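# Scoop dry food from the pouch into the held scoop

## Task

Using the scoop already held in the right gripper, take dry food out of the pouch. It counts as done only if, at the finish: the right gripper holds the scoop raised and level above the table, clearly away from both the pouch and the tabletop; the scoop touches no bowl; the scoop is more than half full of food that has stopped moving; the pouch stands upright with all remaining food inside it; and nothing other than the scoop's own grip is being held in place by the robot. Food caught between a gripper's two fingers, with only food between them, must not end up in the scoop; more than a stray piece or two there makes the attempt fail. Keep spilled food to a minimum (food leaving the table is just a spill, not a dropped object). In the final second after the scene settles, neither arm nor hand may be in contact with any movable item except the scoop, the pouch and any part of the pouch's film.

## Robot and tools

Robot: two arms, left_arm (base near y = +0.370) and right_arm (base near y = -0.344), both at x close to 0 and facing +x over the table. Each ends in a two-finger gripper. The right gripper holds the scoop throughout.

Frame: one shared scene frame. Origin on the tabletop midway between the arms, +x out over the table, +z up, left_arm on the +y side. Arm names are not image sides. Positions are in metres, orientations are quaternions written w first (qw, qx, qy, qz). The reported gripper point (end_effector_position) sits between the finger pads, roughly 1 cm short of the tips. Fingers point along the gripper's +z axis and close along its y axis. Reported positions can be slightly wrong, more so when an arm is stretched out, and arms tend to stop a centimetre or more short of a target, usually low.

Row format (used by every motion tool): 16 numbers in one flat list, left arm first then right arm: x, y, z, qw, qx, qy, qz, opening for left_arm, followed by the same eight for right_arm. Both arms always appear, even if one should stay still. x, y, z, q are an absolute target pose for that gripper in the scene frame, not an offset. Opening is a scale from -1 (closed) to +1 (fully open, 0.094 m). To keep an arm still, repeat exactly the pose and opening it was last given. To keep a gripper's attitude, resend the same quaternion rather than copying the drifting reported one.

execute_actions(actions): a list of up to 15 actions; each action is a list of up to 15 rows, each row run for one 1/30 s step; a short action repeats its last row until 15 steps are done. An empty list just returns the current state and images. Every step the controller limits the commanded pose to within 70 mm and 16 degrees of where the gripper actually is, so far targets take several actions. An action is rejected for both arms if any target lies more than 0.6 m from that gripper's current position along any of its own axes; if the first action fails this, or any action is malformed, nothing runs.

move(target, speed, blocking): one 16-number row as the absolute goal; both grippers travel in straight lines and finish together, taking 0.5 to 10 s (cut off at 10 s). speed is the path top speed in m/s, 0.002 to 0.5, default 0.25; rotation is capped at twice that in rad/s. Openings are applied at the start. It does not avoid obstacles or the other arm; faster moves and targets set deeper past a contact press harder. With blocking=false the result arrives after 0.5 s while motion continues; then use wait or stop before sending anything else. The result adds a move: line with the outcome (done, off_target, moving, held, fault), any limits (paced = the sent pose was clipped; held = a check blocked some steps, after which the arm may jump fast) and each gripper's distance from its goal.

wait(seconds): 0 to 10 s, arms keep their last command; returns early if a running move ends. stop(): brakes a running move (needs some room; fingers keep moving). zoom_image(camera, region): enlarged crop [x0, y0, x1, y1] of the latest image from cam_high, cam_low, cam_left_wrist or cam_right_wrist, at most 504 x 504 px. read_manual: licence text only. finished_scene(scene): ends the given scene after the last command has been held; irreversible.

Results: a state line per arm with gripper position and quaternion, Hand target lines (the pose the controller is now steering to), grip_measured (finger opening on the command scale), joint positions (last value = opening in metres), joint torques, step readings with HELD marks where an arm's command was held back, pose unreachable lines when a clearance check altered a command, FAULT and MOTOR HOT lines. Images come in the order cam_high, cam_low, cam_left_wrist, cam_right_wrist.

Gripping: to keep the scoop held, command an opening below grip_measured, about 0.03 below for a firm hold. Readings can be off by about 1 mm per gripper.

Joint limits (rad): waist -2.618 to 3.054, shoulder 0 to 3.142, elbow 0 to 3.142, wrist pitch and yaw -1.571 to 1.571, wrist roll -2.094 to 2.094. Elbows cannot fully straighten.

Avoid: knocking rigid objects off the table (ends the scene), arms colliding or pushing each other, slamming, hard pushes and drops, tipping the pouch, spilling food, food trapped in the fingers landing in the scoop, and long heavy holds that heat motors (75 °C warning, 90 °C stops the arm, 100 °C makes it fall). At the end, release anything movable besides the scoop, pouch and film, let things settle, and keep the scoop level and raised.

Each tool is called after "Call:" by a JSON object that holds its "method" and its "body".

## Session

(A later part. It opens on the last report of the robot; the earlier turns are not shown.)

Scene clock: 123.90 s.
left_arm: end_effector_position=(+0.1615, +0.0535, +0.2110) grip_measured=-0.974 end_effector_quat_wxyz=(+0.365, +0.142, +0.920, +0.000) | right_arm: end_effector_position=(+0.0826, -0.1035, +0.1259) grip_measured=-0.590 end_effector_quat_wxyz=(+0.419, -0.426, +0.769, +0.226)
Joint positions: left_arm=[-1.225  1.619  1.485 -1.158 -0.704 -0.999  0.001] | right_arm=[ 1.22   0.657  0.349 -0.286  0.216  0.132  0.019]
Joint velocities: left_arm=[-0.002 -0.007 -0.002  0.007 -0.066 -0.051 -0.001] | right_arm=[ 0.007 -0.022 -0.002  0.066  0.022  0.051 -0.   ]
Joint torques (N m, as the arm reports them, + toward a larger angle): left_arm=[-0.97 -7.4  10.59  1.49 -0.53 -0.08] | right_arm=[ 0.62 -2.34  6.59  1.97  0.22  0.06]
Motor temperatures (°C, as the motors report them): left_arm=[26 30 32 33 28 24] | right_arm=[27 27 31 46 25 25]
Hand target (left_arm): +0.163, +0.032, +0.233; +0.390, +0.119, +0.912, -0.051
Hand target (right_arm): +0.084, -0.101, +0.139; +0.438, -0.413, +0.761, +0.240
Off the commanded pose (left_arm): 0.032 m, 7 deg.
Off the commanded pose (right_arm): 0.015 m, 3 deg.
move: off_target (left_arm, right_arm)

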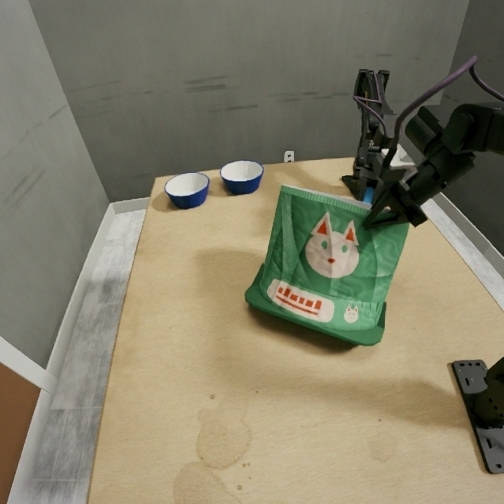

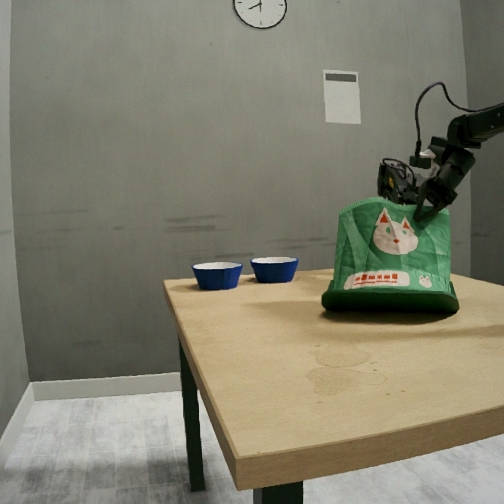

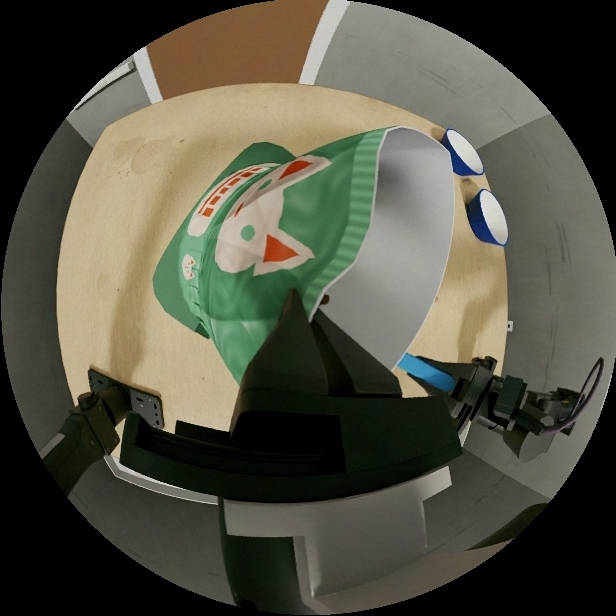

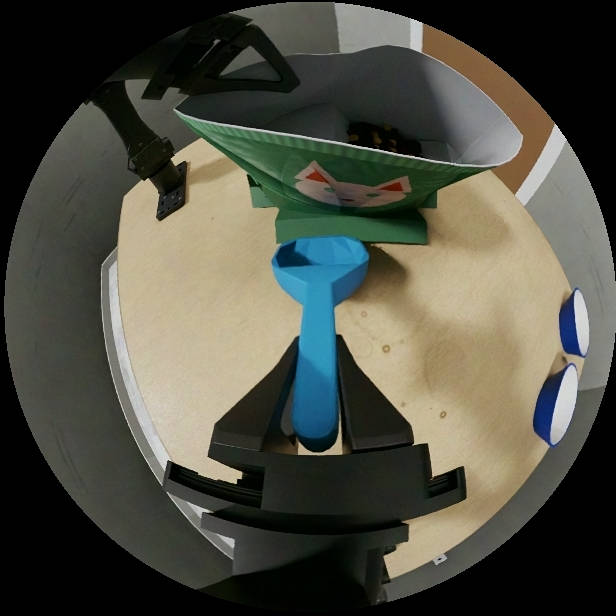

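Call:
{"method": "move", "body": {"target": [0.157,0.015,0.225,0.39,0.12,0.912,-0.05,-1,0.14,-0.25,0.21,0.338,-0.418,0.804,0.176,-0.65], "speed": 0.12}}

Call:
{"method": "move", "body": {"target": [0.157,0.015,0.225,0.39,0.12,0.912,-0.05,-1,0.14,-0.25,0.37,0.39,-0.415,0.79,0.21,-0.65], "speed": 0.12}}

Call:
{"method": "move", "body": {"target": [0.157,0.015,0.225,0.39,0.12,0.912,-0.05,-1,0.15,-0.18,0.40,0.336,-0.441,0.812,0.183,-0.65], "speed": 0.1}}

Scene clock: 133.73 s.
left_arm: end_effector_position=(+0.1542, +0.0374, +0.2050) grip_measured=-0.974 end_effector_quat_wxyz=(+0.367, +0.143, +0.919, -0.001) | right_arm: end_effector_position=(+0.1324, -0.2533, +0.1970) grip_measured=-0.590 end_effector_quat_wxyz=(+0.328, -0.422, +0.828, +0.167)
Joint positions: left_arm=[-1.256  1.677  1.524 -1.161 -0.714 -1.036  0.001] | right_arm=[-0.128  0.762  0.885 -1.244 -0.627 -0.884  0.019]
Joint velocities: left_arm=[-0.022 -0.032  0.002 -0.037 -0.037 -0.007  0.   ] | right_arm=[ 0.002 -0.002 -0.012  0.051  0.022 -0.037  0.001]
Joint torques (N m, as the arm reports them, + toward a larger angle): left_arm=[-0.86 -8.06 10.51  1.4  -0.52 -0.11] | right_arm=[-0.64  1.08  7.54  0.87 -0.64 -0.07]
Motor temperatures (°C, as the motors report them): left_arm=[26 30 32 33 28 24] | right_arm=[27 27 32 46 25 25]
Hand target (left_arm): +0.156, +0.017, +0.226; +0.389, +0.119, +0.912, -0.050
Hand target (right_arm): +0.134, -0.250, +0.208; +0.342, -0.428, +0.818, +0.174
Off the commanded pose (left_arm): 0.030 m, 7 deg.
Off the commanded pose (right_arm): 0.015 m, 3 deg.
move: off_target (left_arm, right_arm)

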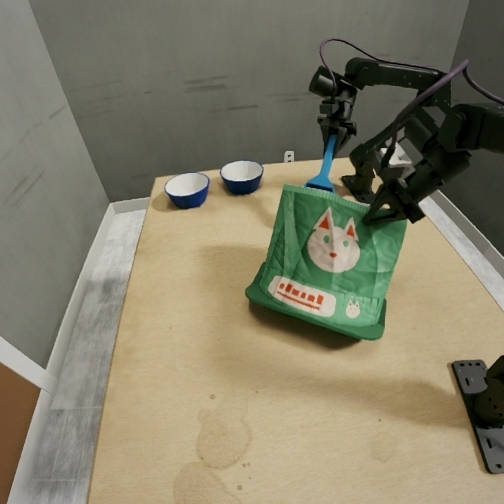

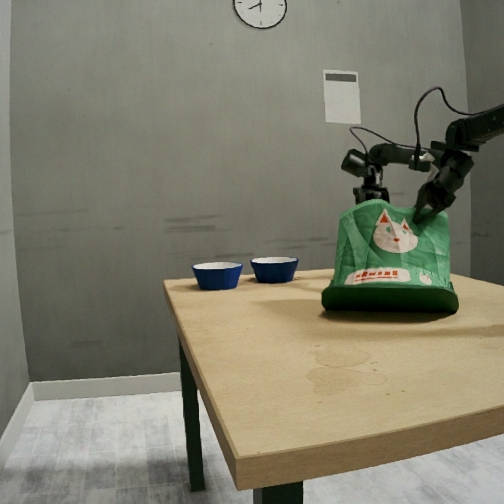

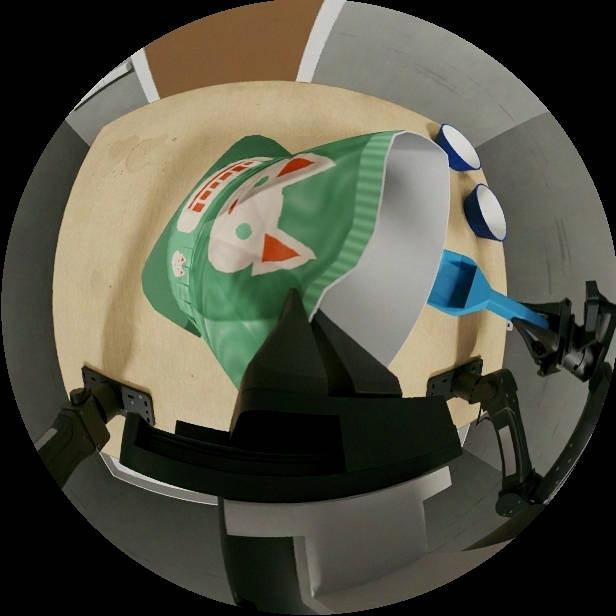

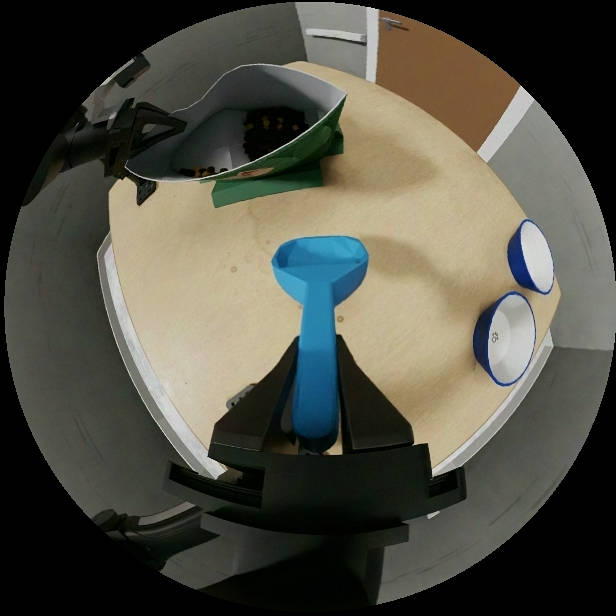

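Scene clock: 135.70 s.
left_arm: end_effector_position=(+0.1546, +0.0380, +0.2052) grip_measured=-0.974 end_effector_quat_wxyz=(+0.368, +0.142, +0.919, +0.001) | right_arm: end_effector_position=(+0.1387, -0.2535, +0.3613) grip_measured=-0.590 end_effector_quat_wxyz=(+0.413, -0.396, +0.804, +0.163)
Joint positions: left_arm=[-1.256  1.677  1.524 -1.163 -0.717 -1.037  0.001] | right_arm=[-0.23   0.979  1.59  -1.582 -0.747 -0.864  0.019]
Joint velocities: left_arm=[ 0.007  0.002 -0.012 -0.066 -0.037  0.007  0.001] | right_arm=[ 0.007 -0.007 -0.012  0.037 -0.095 -0.007  0.   ]
Joint torques (N m, as the arm reports them, + toward a larger angle): left_arm=[-0.83 -8.01 10.56  1.42 -0.5  -0.11] | right_arm=[ 0.32  0.67  5.53  1.1  -0.67  0.13]
Motor temperatures (°C, as the motors report them): left_arm=[26 30 32 33 28 24] | right_arm=[27 27 31 45 25 25]
Hand target (left_arm): +0.156, +0.017, +0.226; +0.389, +0.119, +0.912, -0.050
Hand target (right_arm): +0.137, -0.248, +0.369; +0.420, -0.396, +0.797, +0.177
Off the commanded pose (left_arm): 0.030 m, 7 deg.
Off the commanded pose (right_arm): 0.009 m, 7 deg.
joint sent to its limit (right arm) — the command would take joint 4 (wrist pitch) past its lower limit, so that joint was sent only as far as its limit.
move: off_target (left_arm, right_arm)

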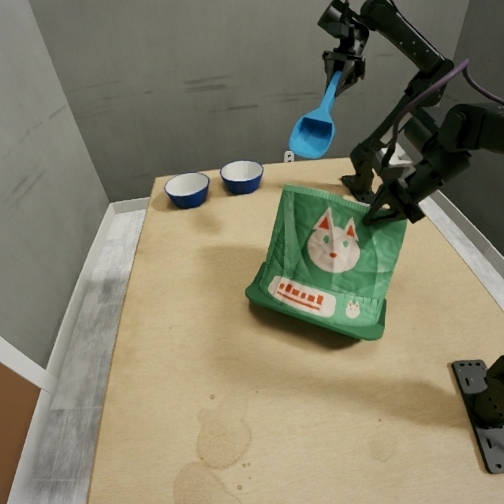

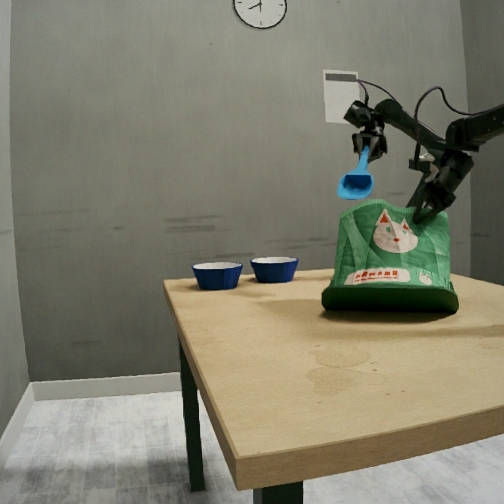

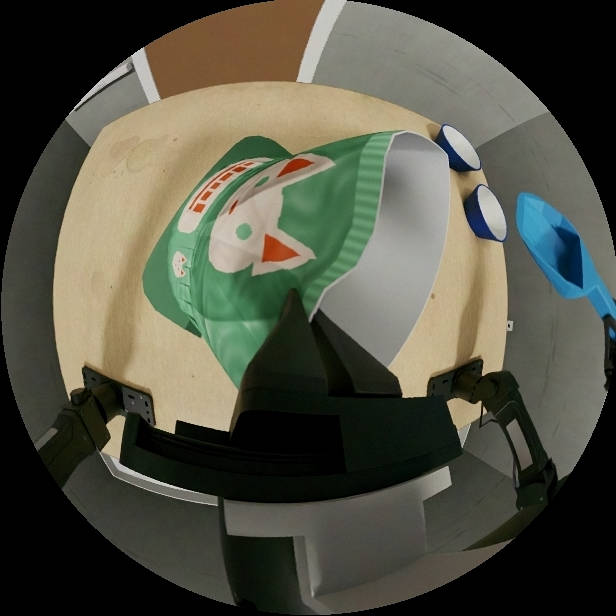

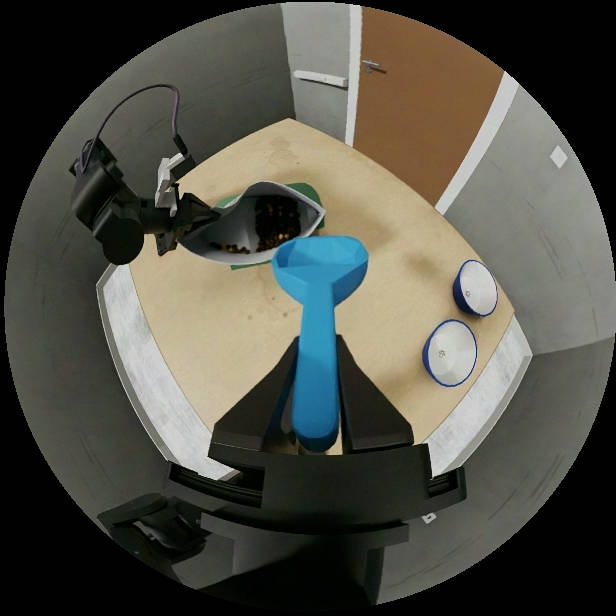

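Scene clock: 137.17 s.
left_arm: end_effector_position=(+0.1548, +0.0382, +0.2054) grip_measured=-0.974 end_effector_quat_wxyz=(+0.368, +0.142, +0.919, +0.001) | right_arm: end_effector_position=(+0.1527, -0.1853, +0.3935) grip_measured=-0.590 end_effector_quat_wxyz=(+0.334, -0.440, +0.813, +0.182)
Joint positions: left_arm=[-1.256  1.677  1.524 -1.164 -0.718 -1.037  0.001] | right_arm=[ 0.381  1.254  1.96  -1.583 -0.393 -0.428  0.019]
Joint velocities: left_arm=[-0.012 -0.027 -0.007 -0.007 -0.037  0.022 -0.   ] | right_arm=[-0.007 -0.007  0.042  0.037  0.051  0.051  0.   ]
Joint torques (N m, as the arm reports them, + toward a larger angle): left_arm=[-0.84 -8.03 10.56  1.42 -0.48 -0.11] | right_arm=[ 0.68 -2.12  5.87  1.3  -0.21  0.11]
Motor temperatures (°C, as the motors report them): left_arm=[26 30 32 33 28 24] | right_arm=[27 27 31 45 25 25]
Hand target (left_arm): +0.156, +0.017, +0.226; +0.389, +0.119, +0.912, -0.050
Hand target (right_arm): +0.151, -0.184, +0.401; +0.343, -0.439, +0.810, +0.184
Off the commanded pose (left_arm): 0.030 m, 7 deg.
Off the commanded pose (right_arm): 0.009 m, 0 deg.
joint sent to its limit (right arm) — the command would take joint 4 (wrist pitch) past its lower limit, so that joint was sent only as far as its limit.
move: off_target (left_arm)

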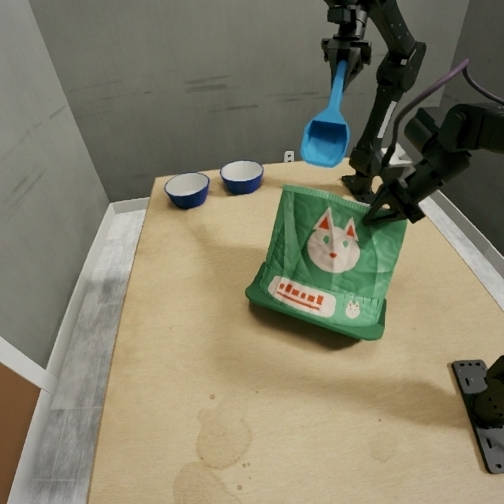

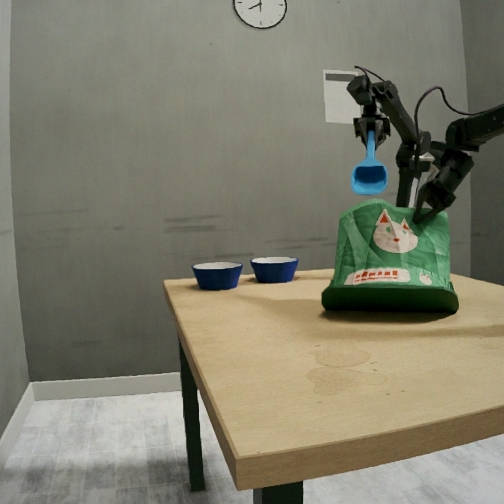

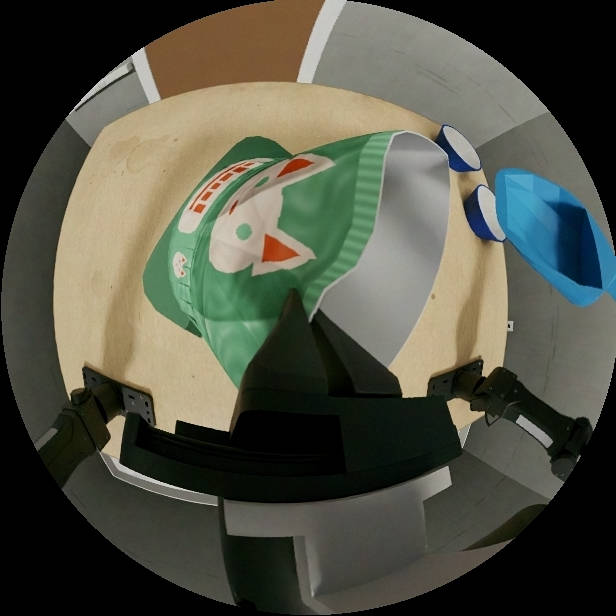

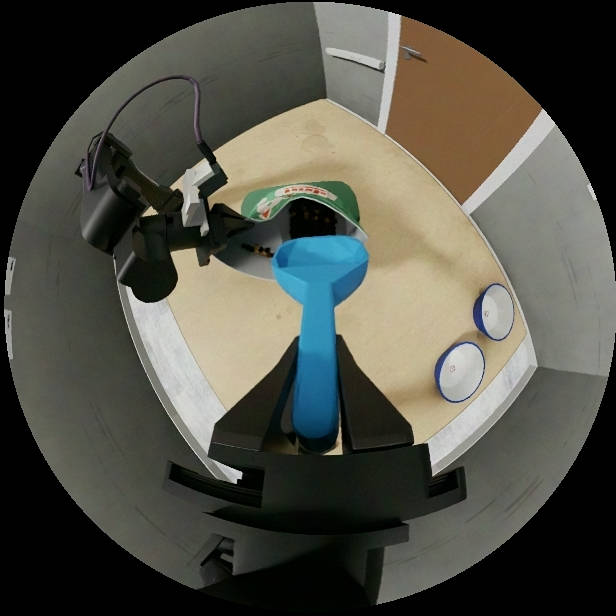

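Call:
{"method": "move", "body": {"target": [0.157,0.015,0.225,0.39,0.12,0.912,-0.05,-1,0.185,-0.117,0.34,0.26,-0.477,0.826,0.15,-0.65], "speed": 0.08}}

Call:
{"method": "move", "body": {"target": [0.157,0.015,0.225,0.39,0.12,0.912,-0.05,-1,0.203,-0.088,0.287,0.187,-0.488,0.845,0.108,-0.65], "speed": 0.06}}

Scene clock: 145.77 s.
left_arm: end_effector_position=(+0.1549, +0.0384, +0.2055) grip_measured=-0.974 end_effector_quat_wxyz=(+0.369, +0.142, +0.919, +0.002) | right_arm: end_effector_position=(+0.1857, -0.1218, +0.3355) grip_measured=-0.590 end_effector_quat_wxyz=(+0.246, -0.479, +0.829, +0.148)
Joint positions: left_arm=[-1.256  1.677  1.524 -1.164 -0.72  -1.037  0.001] | right_arm=[ 0.628  1.462  1.926 -1.489 -0.215 -0.321  0.019]
Joint velocities: left_arm=[ 0.002 -0.017 -0.017  0.007 -0.051 -0.051  0.001] | right_arm=[ 0.007  0.002 -0.007 -0.007 -0.022 -0.095  0.   ]
Joint torques (N m, as the arm reports them, + toward a larger angle): left_arm=[-0.8  -8.02 10.56  1.42 -0.48 -0.11] | right_arm=[ 0.62 -6.03  5.45  1.38 -0.11  0.1 ]
Motor temperatures (°C, as the motors report them): left_arm=[26 30 33 33 28 24] | right_arm=[27 27 31 44 25 25]
Hand target (left_arm): +0.156, +0.017, +0.226; +0.389, +0.119, +0.912, -0.050
Hand target (right_arm): +0.187, -0.118, +0.342; +0.261, -0.477, +0.826, +0.151
Off the commanded pose (left_arm): 0.031 m, 7 deg.
Off the commanded pose (right_arm): 0.007 m, 2 deg.
move: off_target (left_arm)

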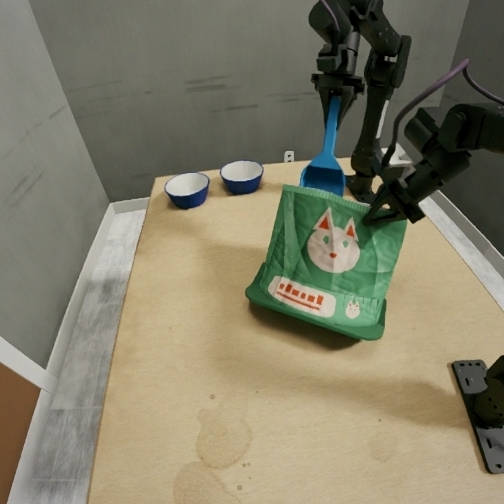

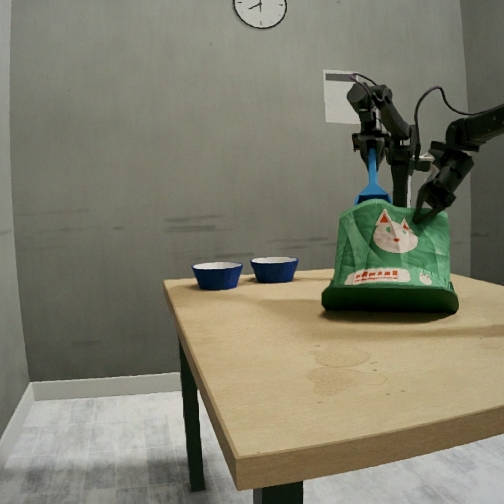

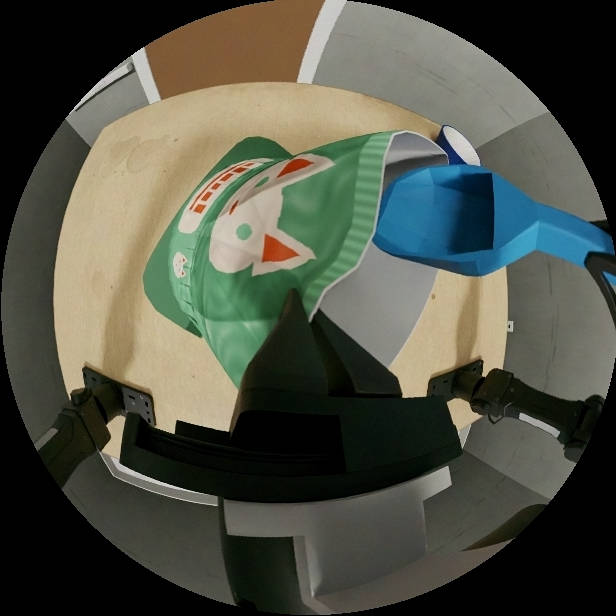

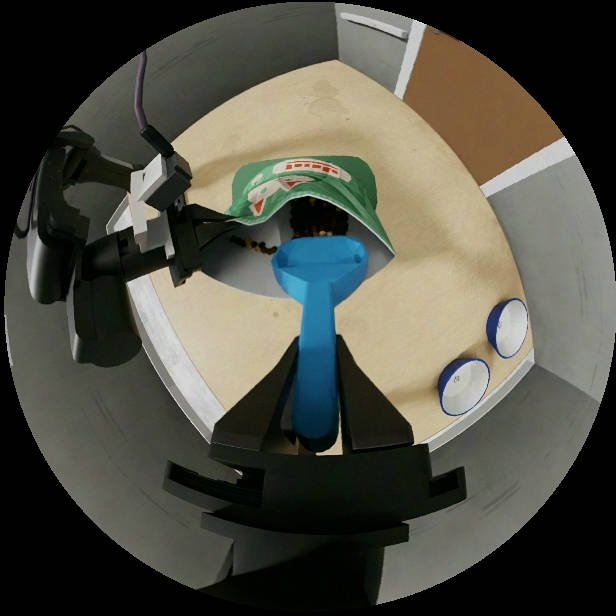

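Scene clock: 147.33 s.
left_arm: end_effector_position=(+0.1550, +0.0385, +0.2055) grip_measured=-0.974 end_effector_quat_wxyz=(+0.369, +0.142, +0.918, +0.002) | right_arm: end_effector_position=(+0.2023, -0.0919, +0.2849) grip_measured=-0.590 end_effector_quat_wxyz=(+0.177, -0.491, +0.846, +0.107)
Joint positions: left_arm=[-1.256  1.677  1.524 -1.165 -0.72  -1.037  0.001] | right_arm=[ 0.711  1.623  1.926 -1.476 -0.128 -0.276  0.019]
Joint velocities: left_arm=[-0.007  0.007 -0.002 -0.007  0.037 -0.051 -0.002] | right_arm=[ 0.017  0.012 -0.002 -0.051 -0.007  0.022  0.   ]
Joint torques (N m, as the arm reports them, + toward a larger angle): left_arm=[-0.83 -8.02 10.56  1.43 -0.47 -0.11] | right_arm=[ 0.56 -7.82  5.32  1.05 -0.03  0.12]
Motor temperatures (°C, as the motors report them): left_arm=[26 30 33 33 28 24] | right_arm=[27 27 31 44 25 25]
Hand target (left_arm): +0.156, +0.017, +0.226; +0.389, +0.119, +0.912, -0.050
Hand target (right_arm): +0.204, -0.088, +0.288; +0.187, -0.488, +0.845, +0.108
Off the commanded pose (left_arm): 0.031 m, 7 deg.
Off the commanded pose (right_arm): 0.004 m, 1 deg.
move: off_target (left_arm)

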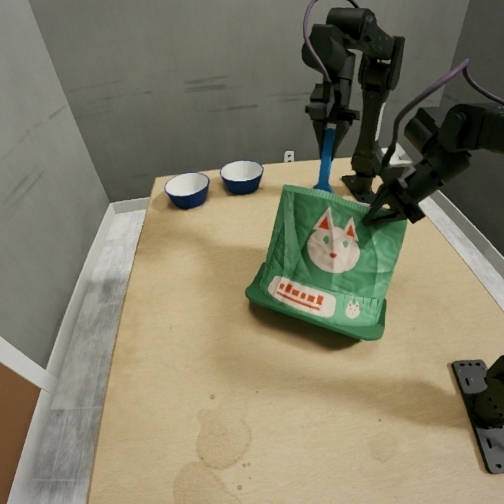

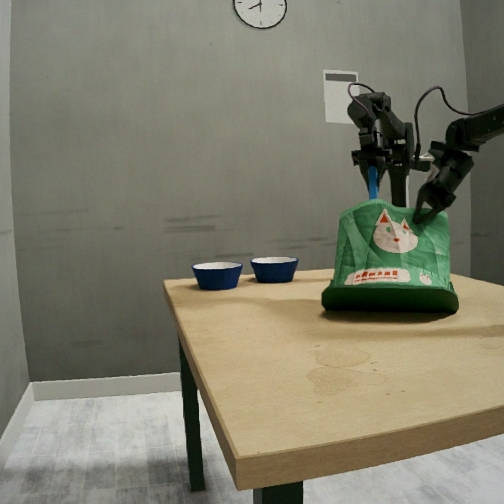

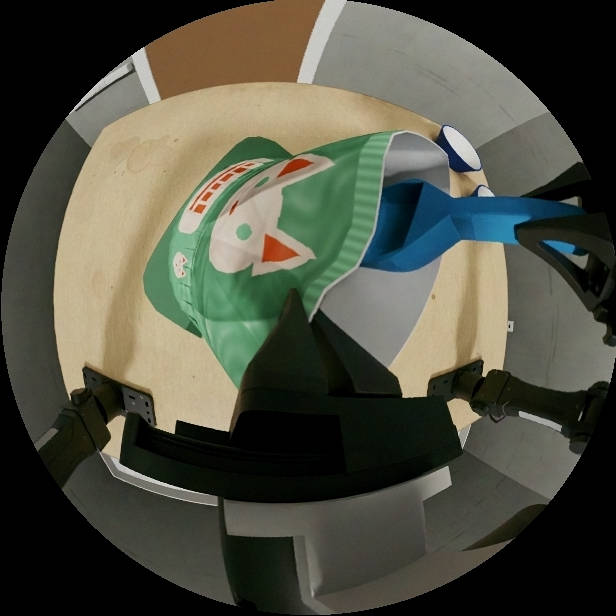

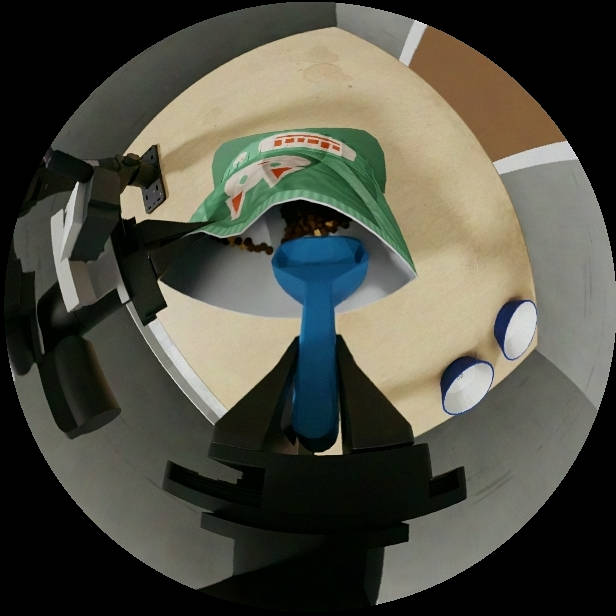

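Call:
{"method": "move", "body": {"target": [0.157,0.015,0.225,0.39,0.12,0.912,-0.05,-1,0.215,-0.067,0.248,0.187,-0.488,0.845,0.108,-0.65], "speed": 0.05}}

Call:
{"method": "move", "body": {"target": [0.157,0.015,0.225,0.39,0.12,0.912,-0.05,-1,0.219,-0.06,0.205,0.26,-0.477,0.826,0.15,-0.65], "speed": 0.04}}

Scene clock: 156.23 s.
left_arm: end_effector_position=(+0.1550, +0.0386, +0.2056) grip_measured=-0.974 end_effector_quat_wxyz=(+0.369, +0.142, +0.918, +0.002) | right_arm: end_effector_position=(+0.2133, -0.0714, +0.2497) grip_measured=-0.590 end_effector_quat_wxyz=(+0.180, -0.491, +0.846, +0.108)
Joint positions: left_arm=[-1.256  1.677  1.524 -1.165 -0.721 -1.037  0.001] | right_arm=[ 0.736  1.632  1.777 -1.308 -0.119 -0.252  0.019]
Joint velocities: left_arm=[-0.002 -0.012 -0.002  0.037  0.022 -0.022 -0.   ] | right_arm=[ 0.027 -0.007  0.007  0.066 -0.007 -0.022  0.   ]
Joint torques (N m, as the arm reports them, + toward a larger angle): left_arm=[-0.78 -8.02 10.55  1.42 -0.48 -0.11] | right_arm=[ 0.79 -8.15  5.    1.18  0.02  0.09]
Motor temperatures (°C, as the motors report them): left_arm=[26 30 33 33 28 24] | right_arm=[27 27 31 43 25 25]
Hand target (left_arm): +0.156, +0.017, +0.226; +0.389, +0.119, +0.912, -0.050
Hand target (right_arm): +0.216, -0.067, +0.249; +0.187, -0.488, +0.845, +0.108
Off the commanded pose (left_arm): 0.031 m, 7 deg.
Off the commanded pose (right_arm): 0.005 m, 1 deg.
move: off_target (left_arm)

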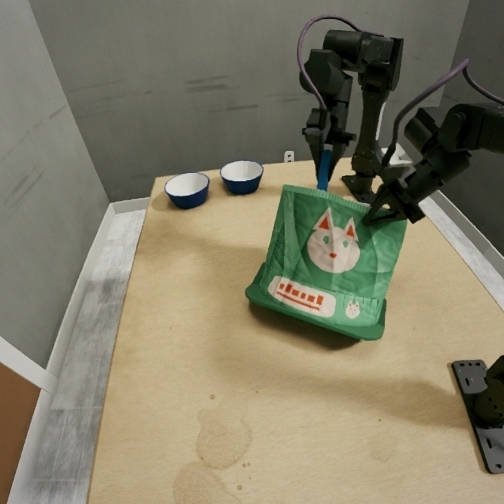

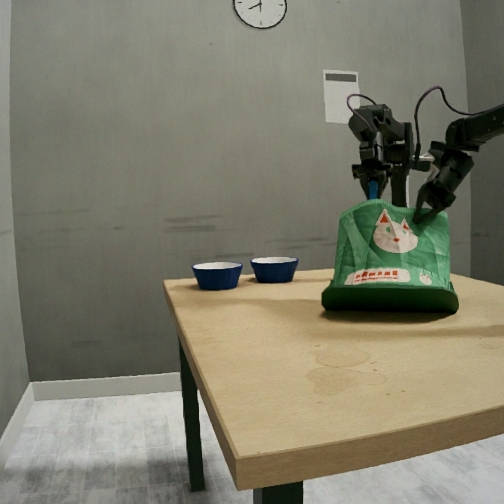

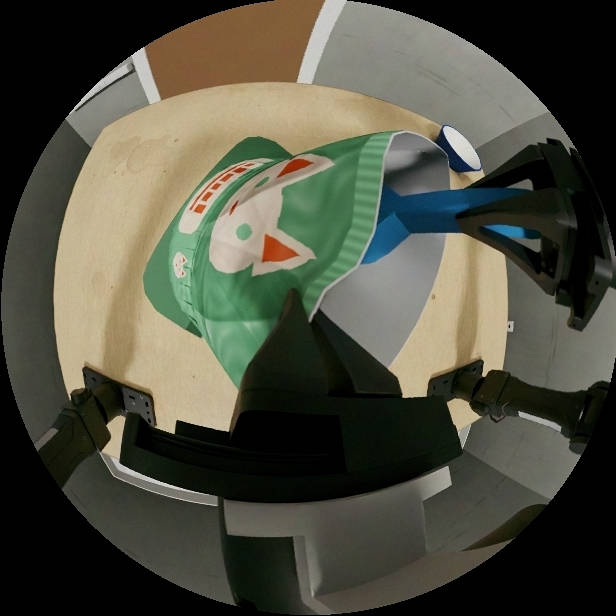

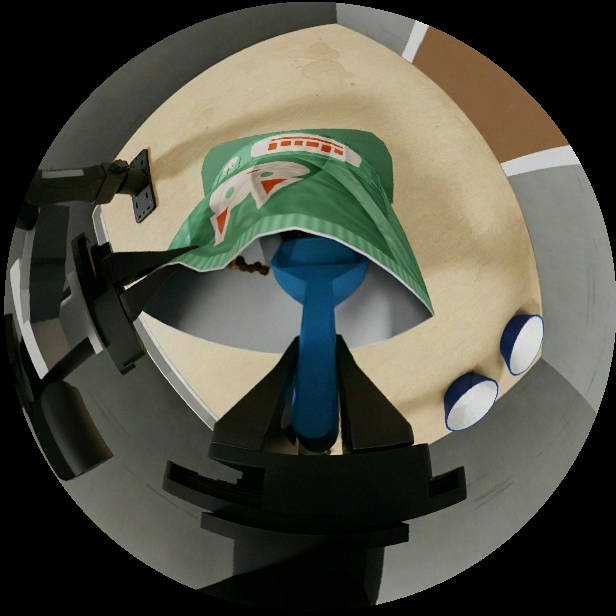

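Scene clock: 158.80 s.
left_arm: end_effector_position=(+0.1563, +0.0362, +0.2057) grip_measured=-0.974 end_effector_quat_wxyz=(+0.373, +0.140, +0.917, -0.000) | right_arm: end_effector_position=(+0.2119, -0.0717, +0.2155) grip_measured=-0.590 end_effector_quat_wxyz=(+0.251, -0.482, +0.828, +0.135)
Joint positions: left_arm=[-1.256  1.681  1.524 -1.153 -0.728 -1.038  0.001] | right_arm=[ 0.728  1.444  1.378 -0.942 -0.138 -0.247  0.019]
Joint velocities: left_arm=[ 0.002 -0.002 -0.007  0.007  0.125 -0.007  0.001] | right_arm=[-0.027  0.002 -0.017  0.007 -0.037 -0.007 -0.   ]
Joint torques (N m, as the arm reports them, + toward a larger angle): left_arm=[-0.82 -8.46 10.57  1.34 -0.36 -0.08] | right_arm=[-0.29 -4.86  3.82  1.98 -0.28  0.06]
Motor temperatures (°C, as the motors report them): left_arm=[26 30 33 32 28 24] | right_arm=[27 27 31 43 25 25]
Hand target (left_arm): +0.156, +0.017, +0.226; +0.389, +0.119, +0.912, -0.050
Hand target (right_arm): +0.219, -0.060, +0.205; +0.258, -0.477, +0.827, +0.150
Off the commanded pose (left_arm): 0.029 m, 6 deg.
Off the commanded pose (right_arm): 0.017 m, 2 deg.
move: off_target (left_arm, right_arm)

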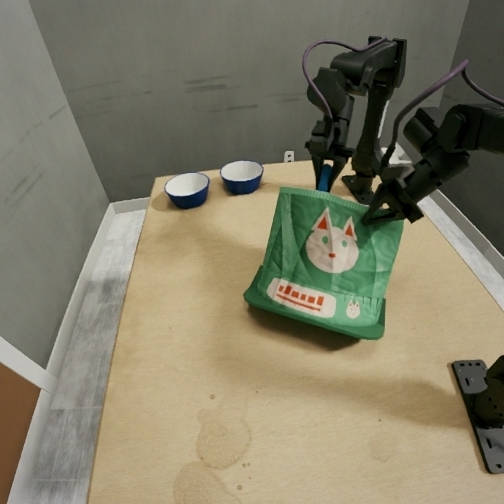

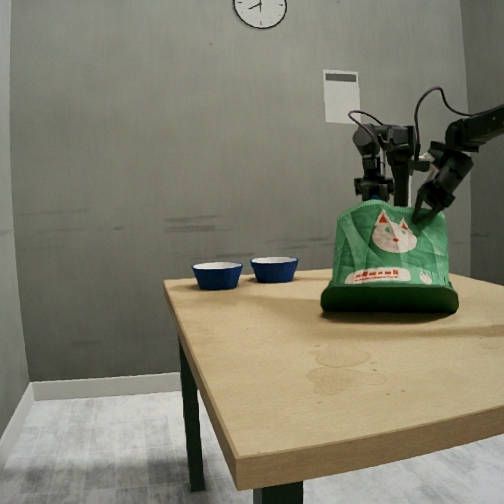

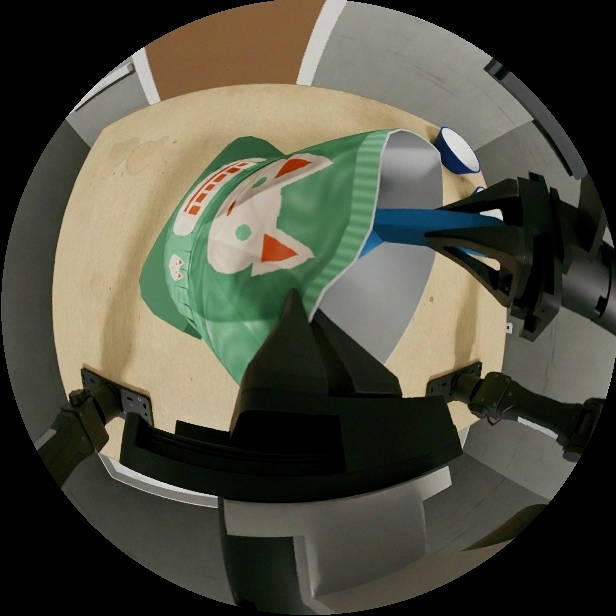

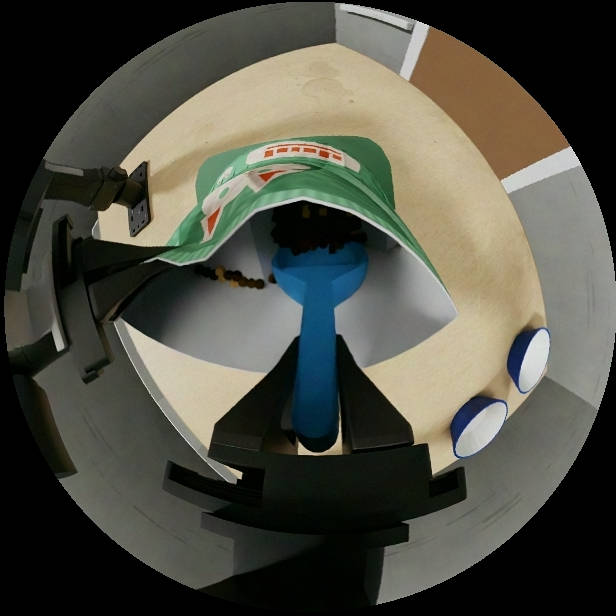

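Call:
{"method": "move", "body": {"target": [0.157,0.015,0.225,0.39,0.12,0.912,-0.05,-1,0.224,-0.044,0.18,0.328,-0.476,0.792,0.197,-0.65], "speed": 0.04}}

Call:
{"method": "move", "body": {"target": [0.157,0.015,0.225,0.39,0.12,0.912,-0.05,-1,0.229,-0.036,0.175,0.41,-0.452,0.752,0.246,-0.65], "speed": 0.04}}

Scene clock: 164.93 s.
left_arm: end_effector_position=(+0.1647, +0.0533, +0.2080) grip_measured=-0.974 end_effector_quat_wxyz=(+0.384, +0.134, +0.913, +0.036) | right_arm: end_effector_position=(+0.2228, -0.0517, +0.2011) grip_measured=-0.590 end_effector_quat_wxyz=(+0.339, -0.476, +0.789, +0.188)
Joint positions: left_arm=[-1.242  1.681  1.524 -1.219 -0.773 -1.055  0.001] | right_arm=[ 0.713  1.359  1.116 -0.554 -0.21  -0.248  0.019]
Joint velocities: left_arm=[-0.002 -0.027 -0.002 -0.007 -0.022 -0.037  0.   ] | right_arm=[-0.012 -0.002 -0.002 -0.066 -0.022 -0.022 -0.   ]
Joint torques (N m, as the arm reports them, + toward a larger angle): left_arm=[-1.99 -8.65 10.81  1.72 -0.06  0.01] | right_arm=[ 0.14 -2.93  3.99  2.06 -0.25  0.14]
Motor temperatures (°C, as the motors report them): left_arm=[26 30 33 32 28 24] | right_arm=[27 27 31 44 25 25]
Hand target (left_arm): +0.155, +0.019, +0.228; +0.389, +0.120, +0.912, -0.049
Hand target (right_arm): +0.224, -0.045, +0.181; +0.327, -0.476, +0.793, +0.197
Off the commanded pose (left_arm): 0.043 m, 10 deg.
Off the commanded pose (right_arm): 0.022 m, 2 deg.
move: off_target (left_arm, right_arm)

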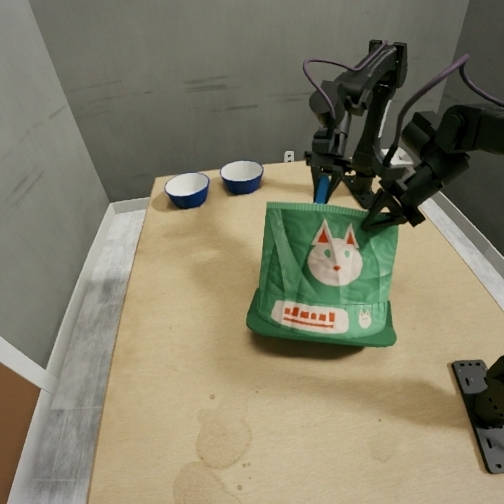

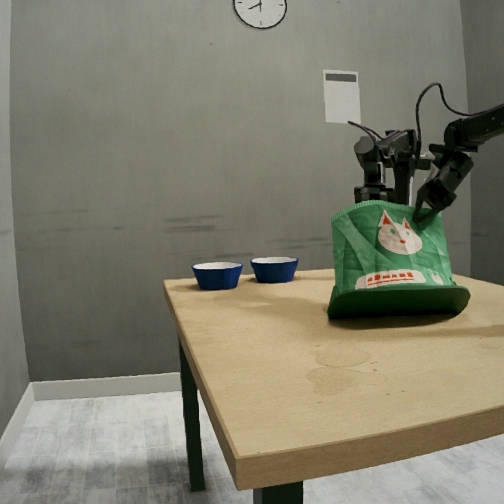

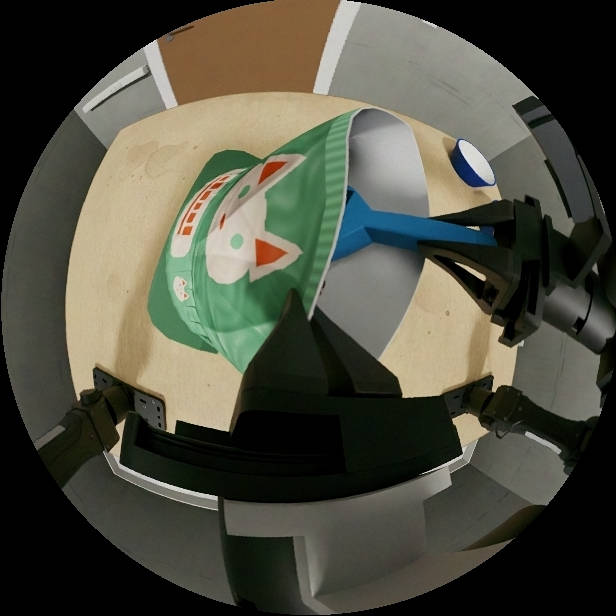

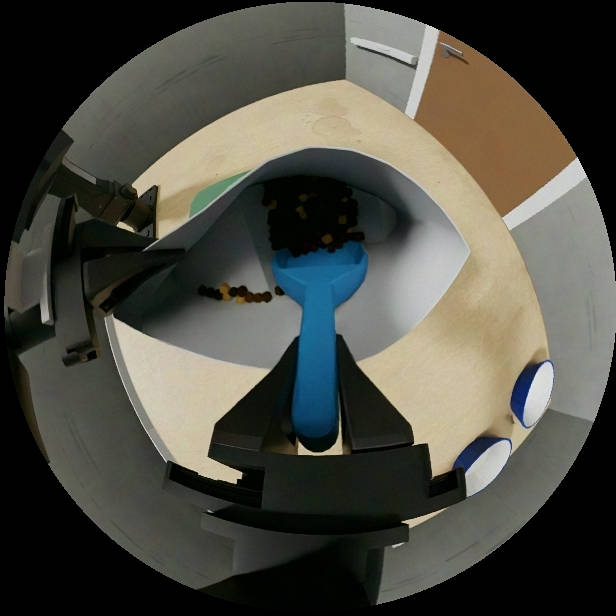

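Scene clock: 167.73 s.
left_arm: end_effector_position=(+0.1674, +0.0609, +0.2075) grip_measured=-0.974 end_effector_quat_wxyz=(+0.385, +0.132, +0.912, +0.053) | right_arm: end_effector_position=(+0.2288, -0.0390, +0.1872) grip_measured=-0.590 end_effector_quat_wxyz=(+0.416, -0.453, +0.750, +0.243)
Joint positions: left_arm=[-1.236  1.684  1.524 -1.251 -0.787 -1.067  0.001] | right_arm=[ 0.694  1.313  0.865 -0.144 -0.284 -0.202  0.019]
Joint velocities: left_arm=[-0.017 -0.007 -0.002 -0.051 -0.081 -0.051  0.   ] | right_arm=[ 0.002 -0.012 -0.007 -0.022 -0.051 -0.037 -0.   ]
Joint torques (N m, as the arm reports them, + toward a larger angle): left_arm=[-2.59 -9.11 10.99  1.86  0.06  0.12] | right_arm=[ 0.18 -3.57  5.11  2.   -0.14  0.08]
Motor temperatures (°C, as the motors report them): left_arm=[26 30 33 32 28 24] | right_arm=[27 27 31 44 25 25]
Hand target (left_arm): +0.155, +0.020, +0.229; +0.389, +0.120, +0.912, -0.048
Hand target (right_arm): +0.230, -0.036, +0.175; +0.410, -0.452, +0.753, +0.246
Off the commanded pose (left_arm): 0.050 m, 12 deg.
Off the commanded pose (right_arm): 0.013 m, 1 deg.
move: off_target (left_arm, right_arm)

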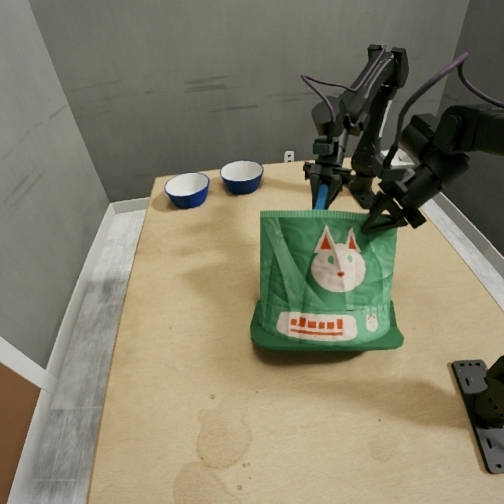

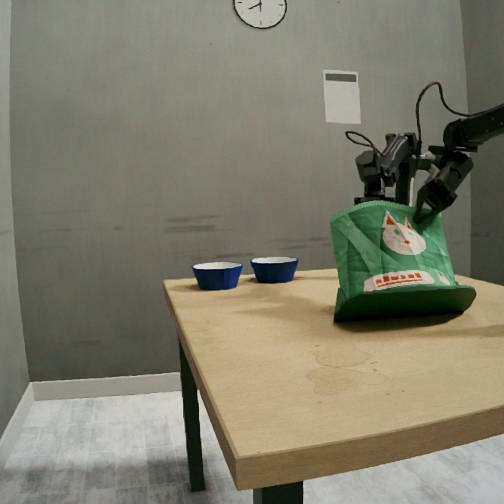

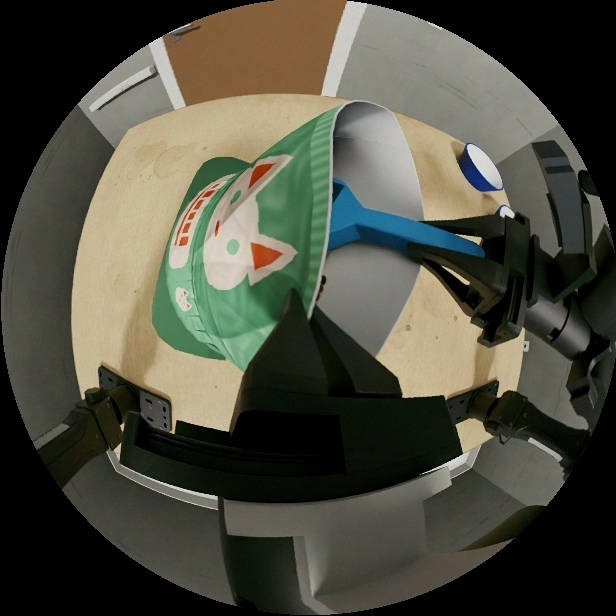

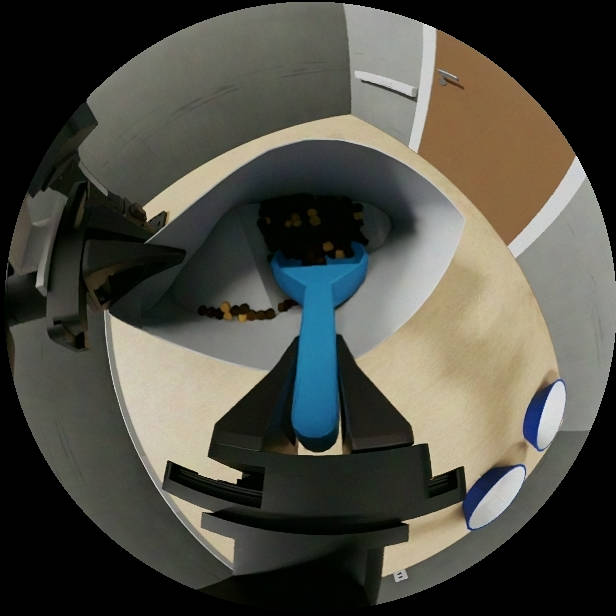

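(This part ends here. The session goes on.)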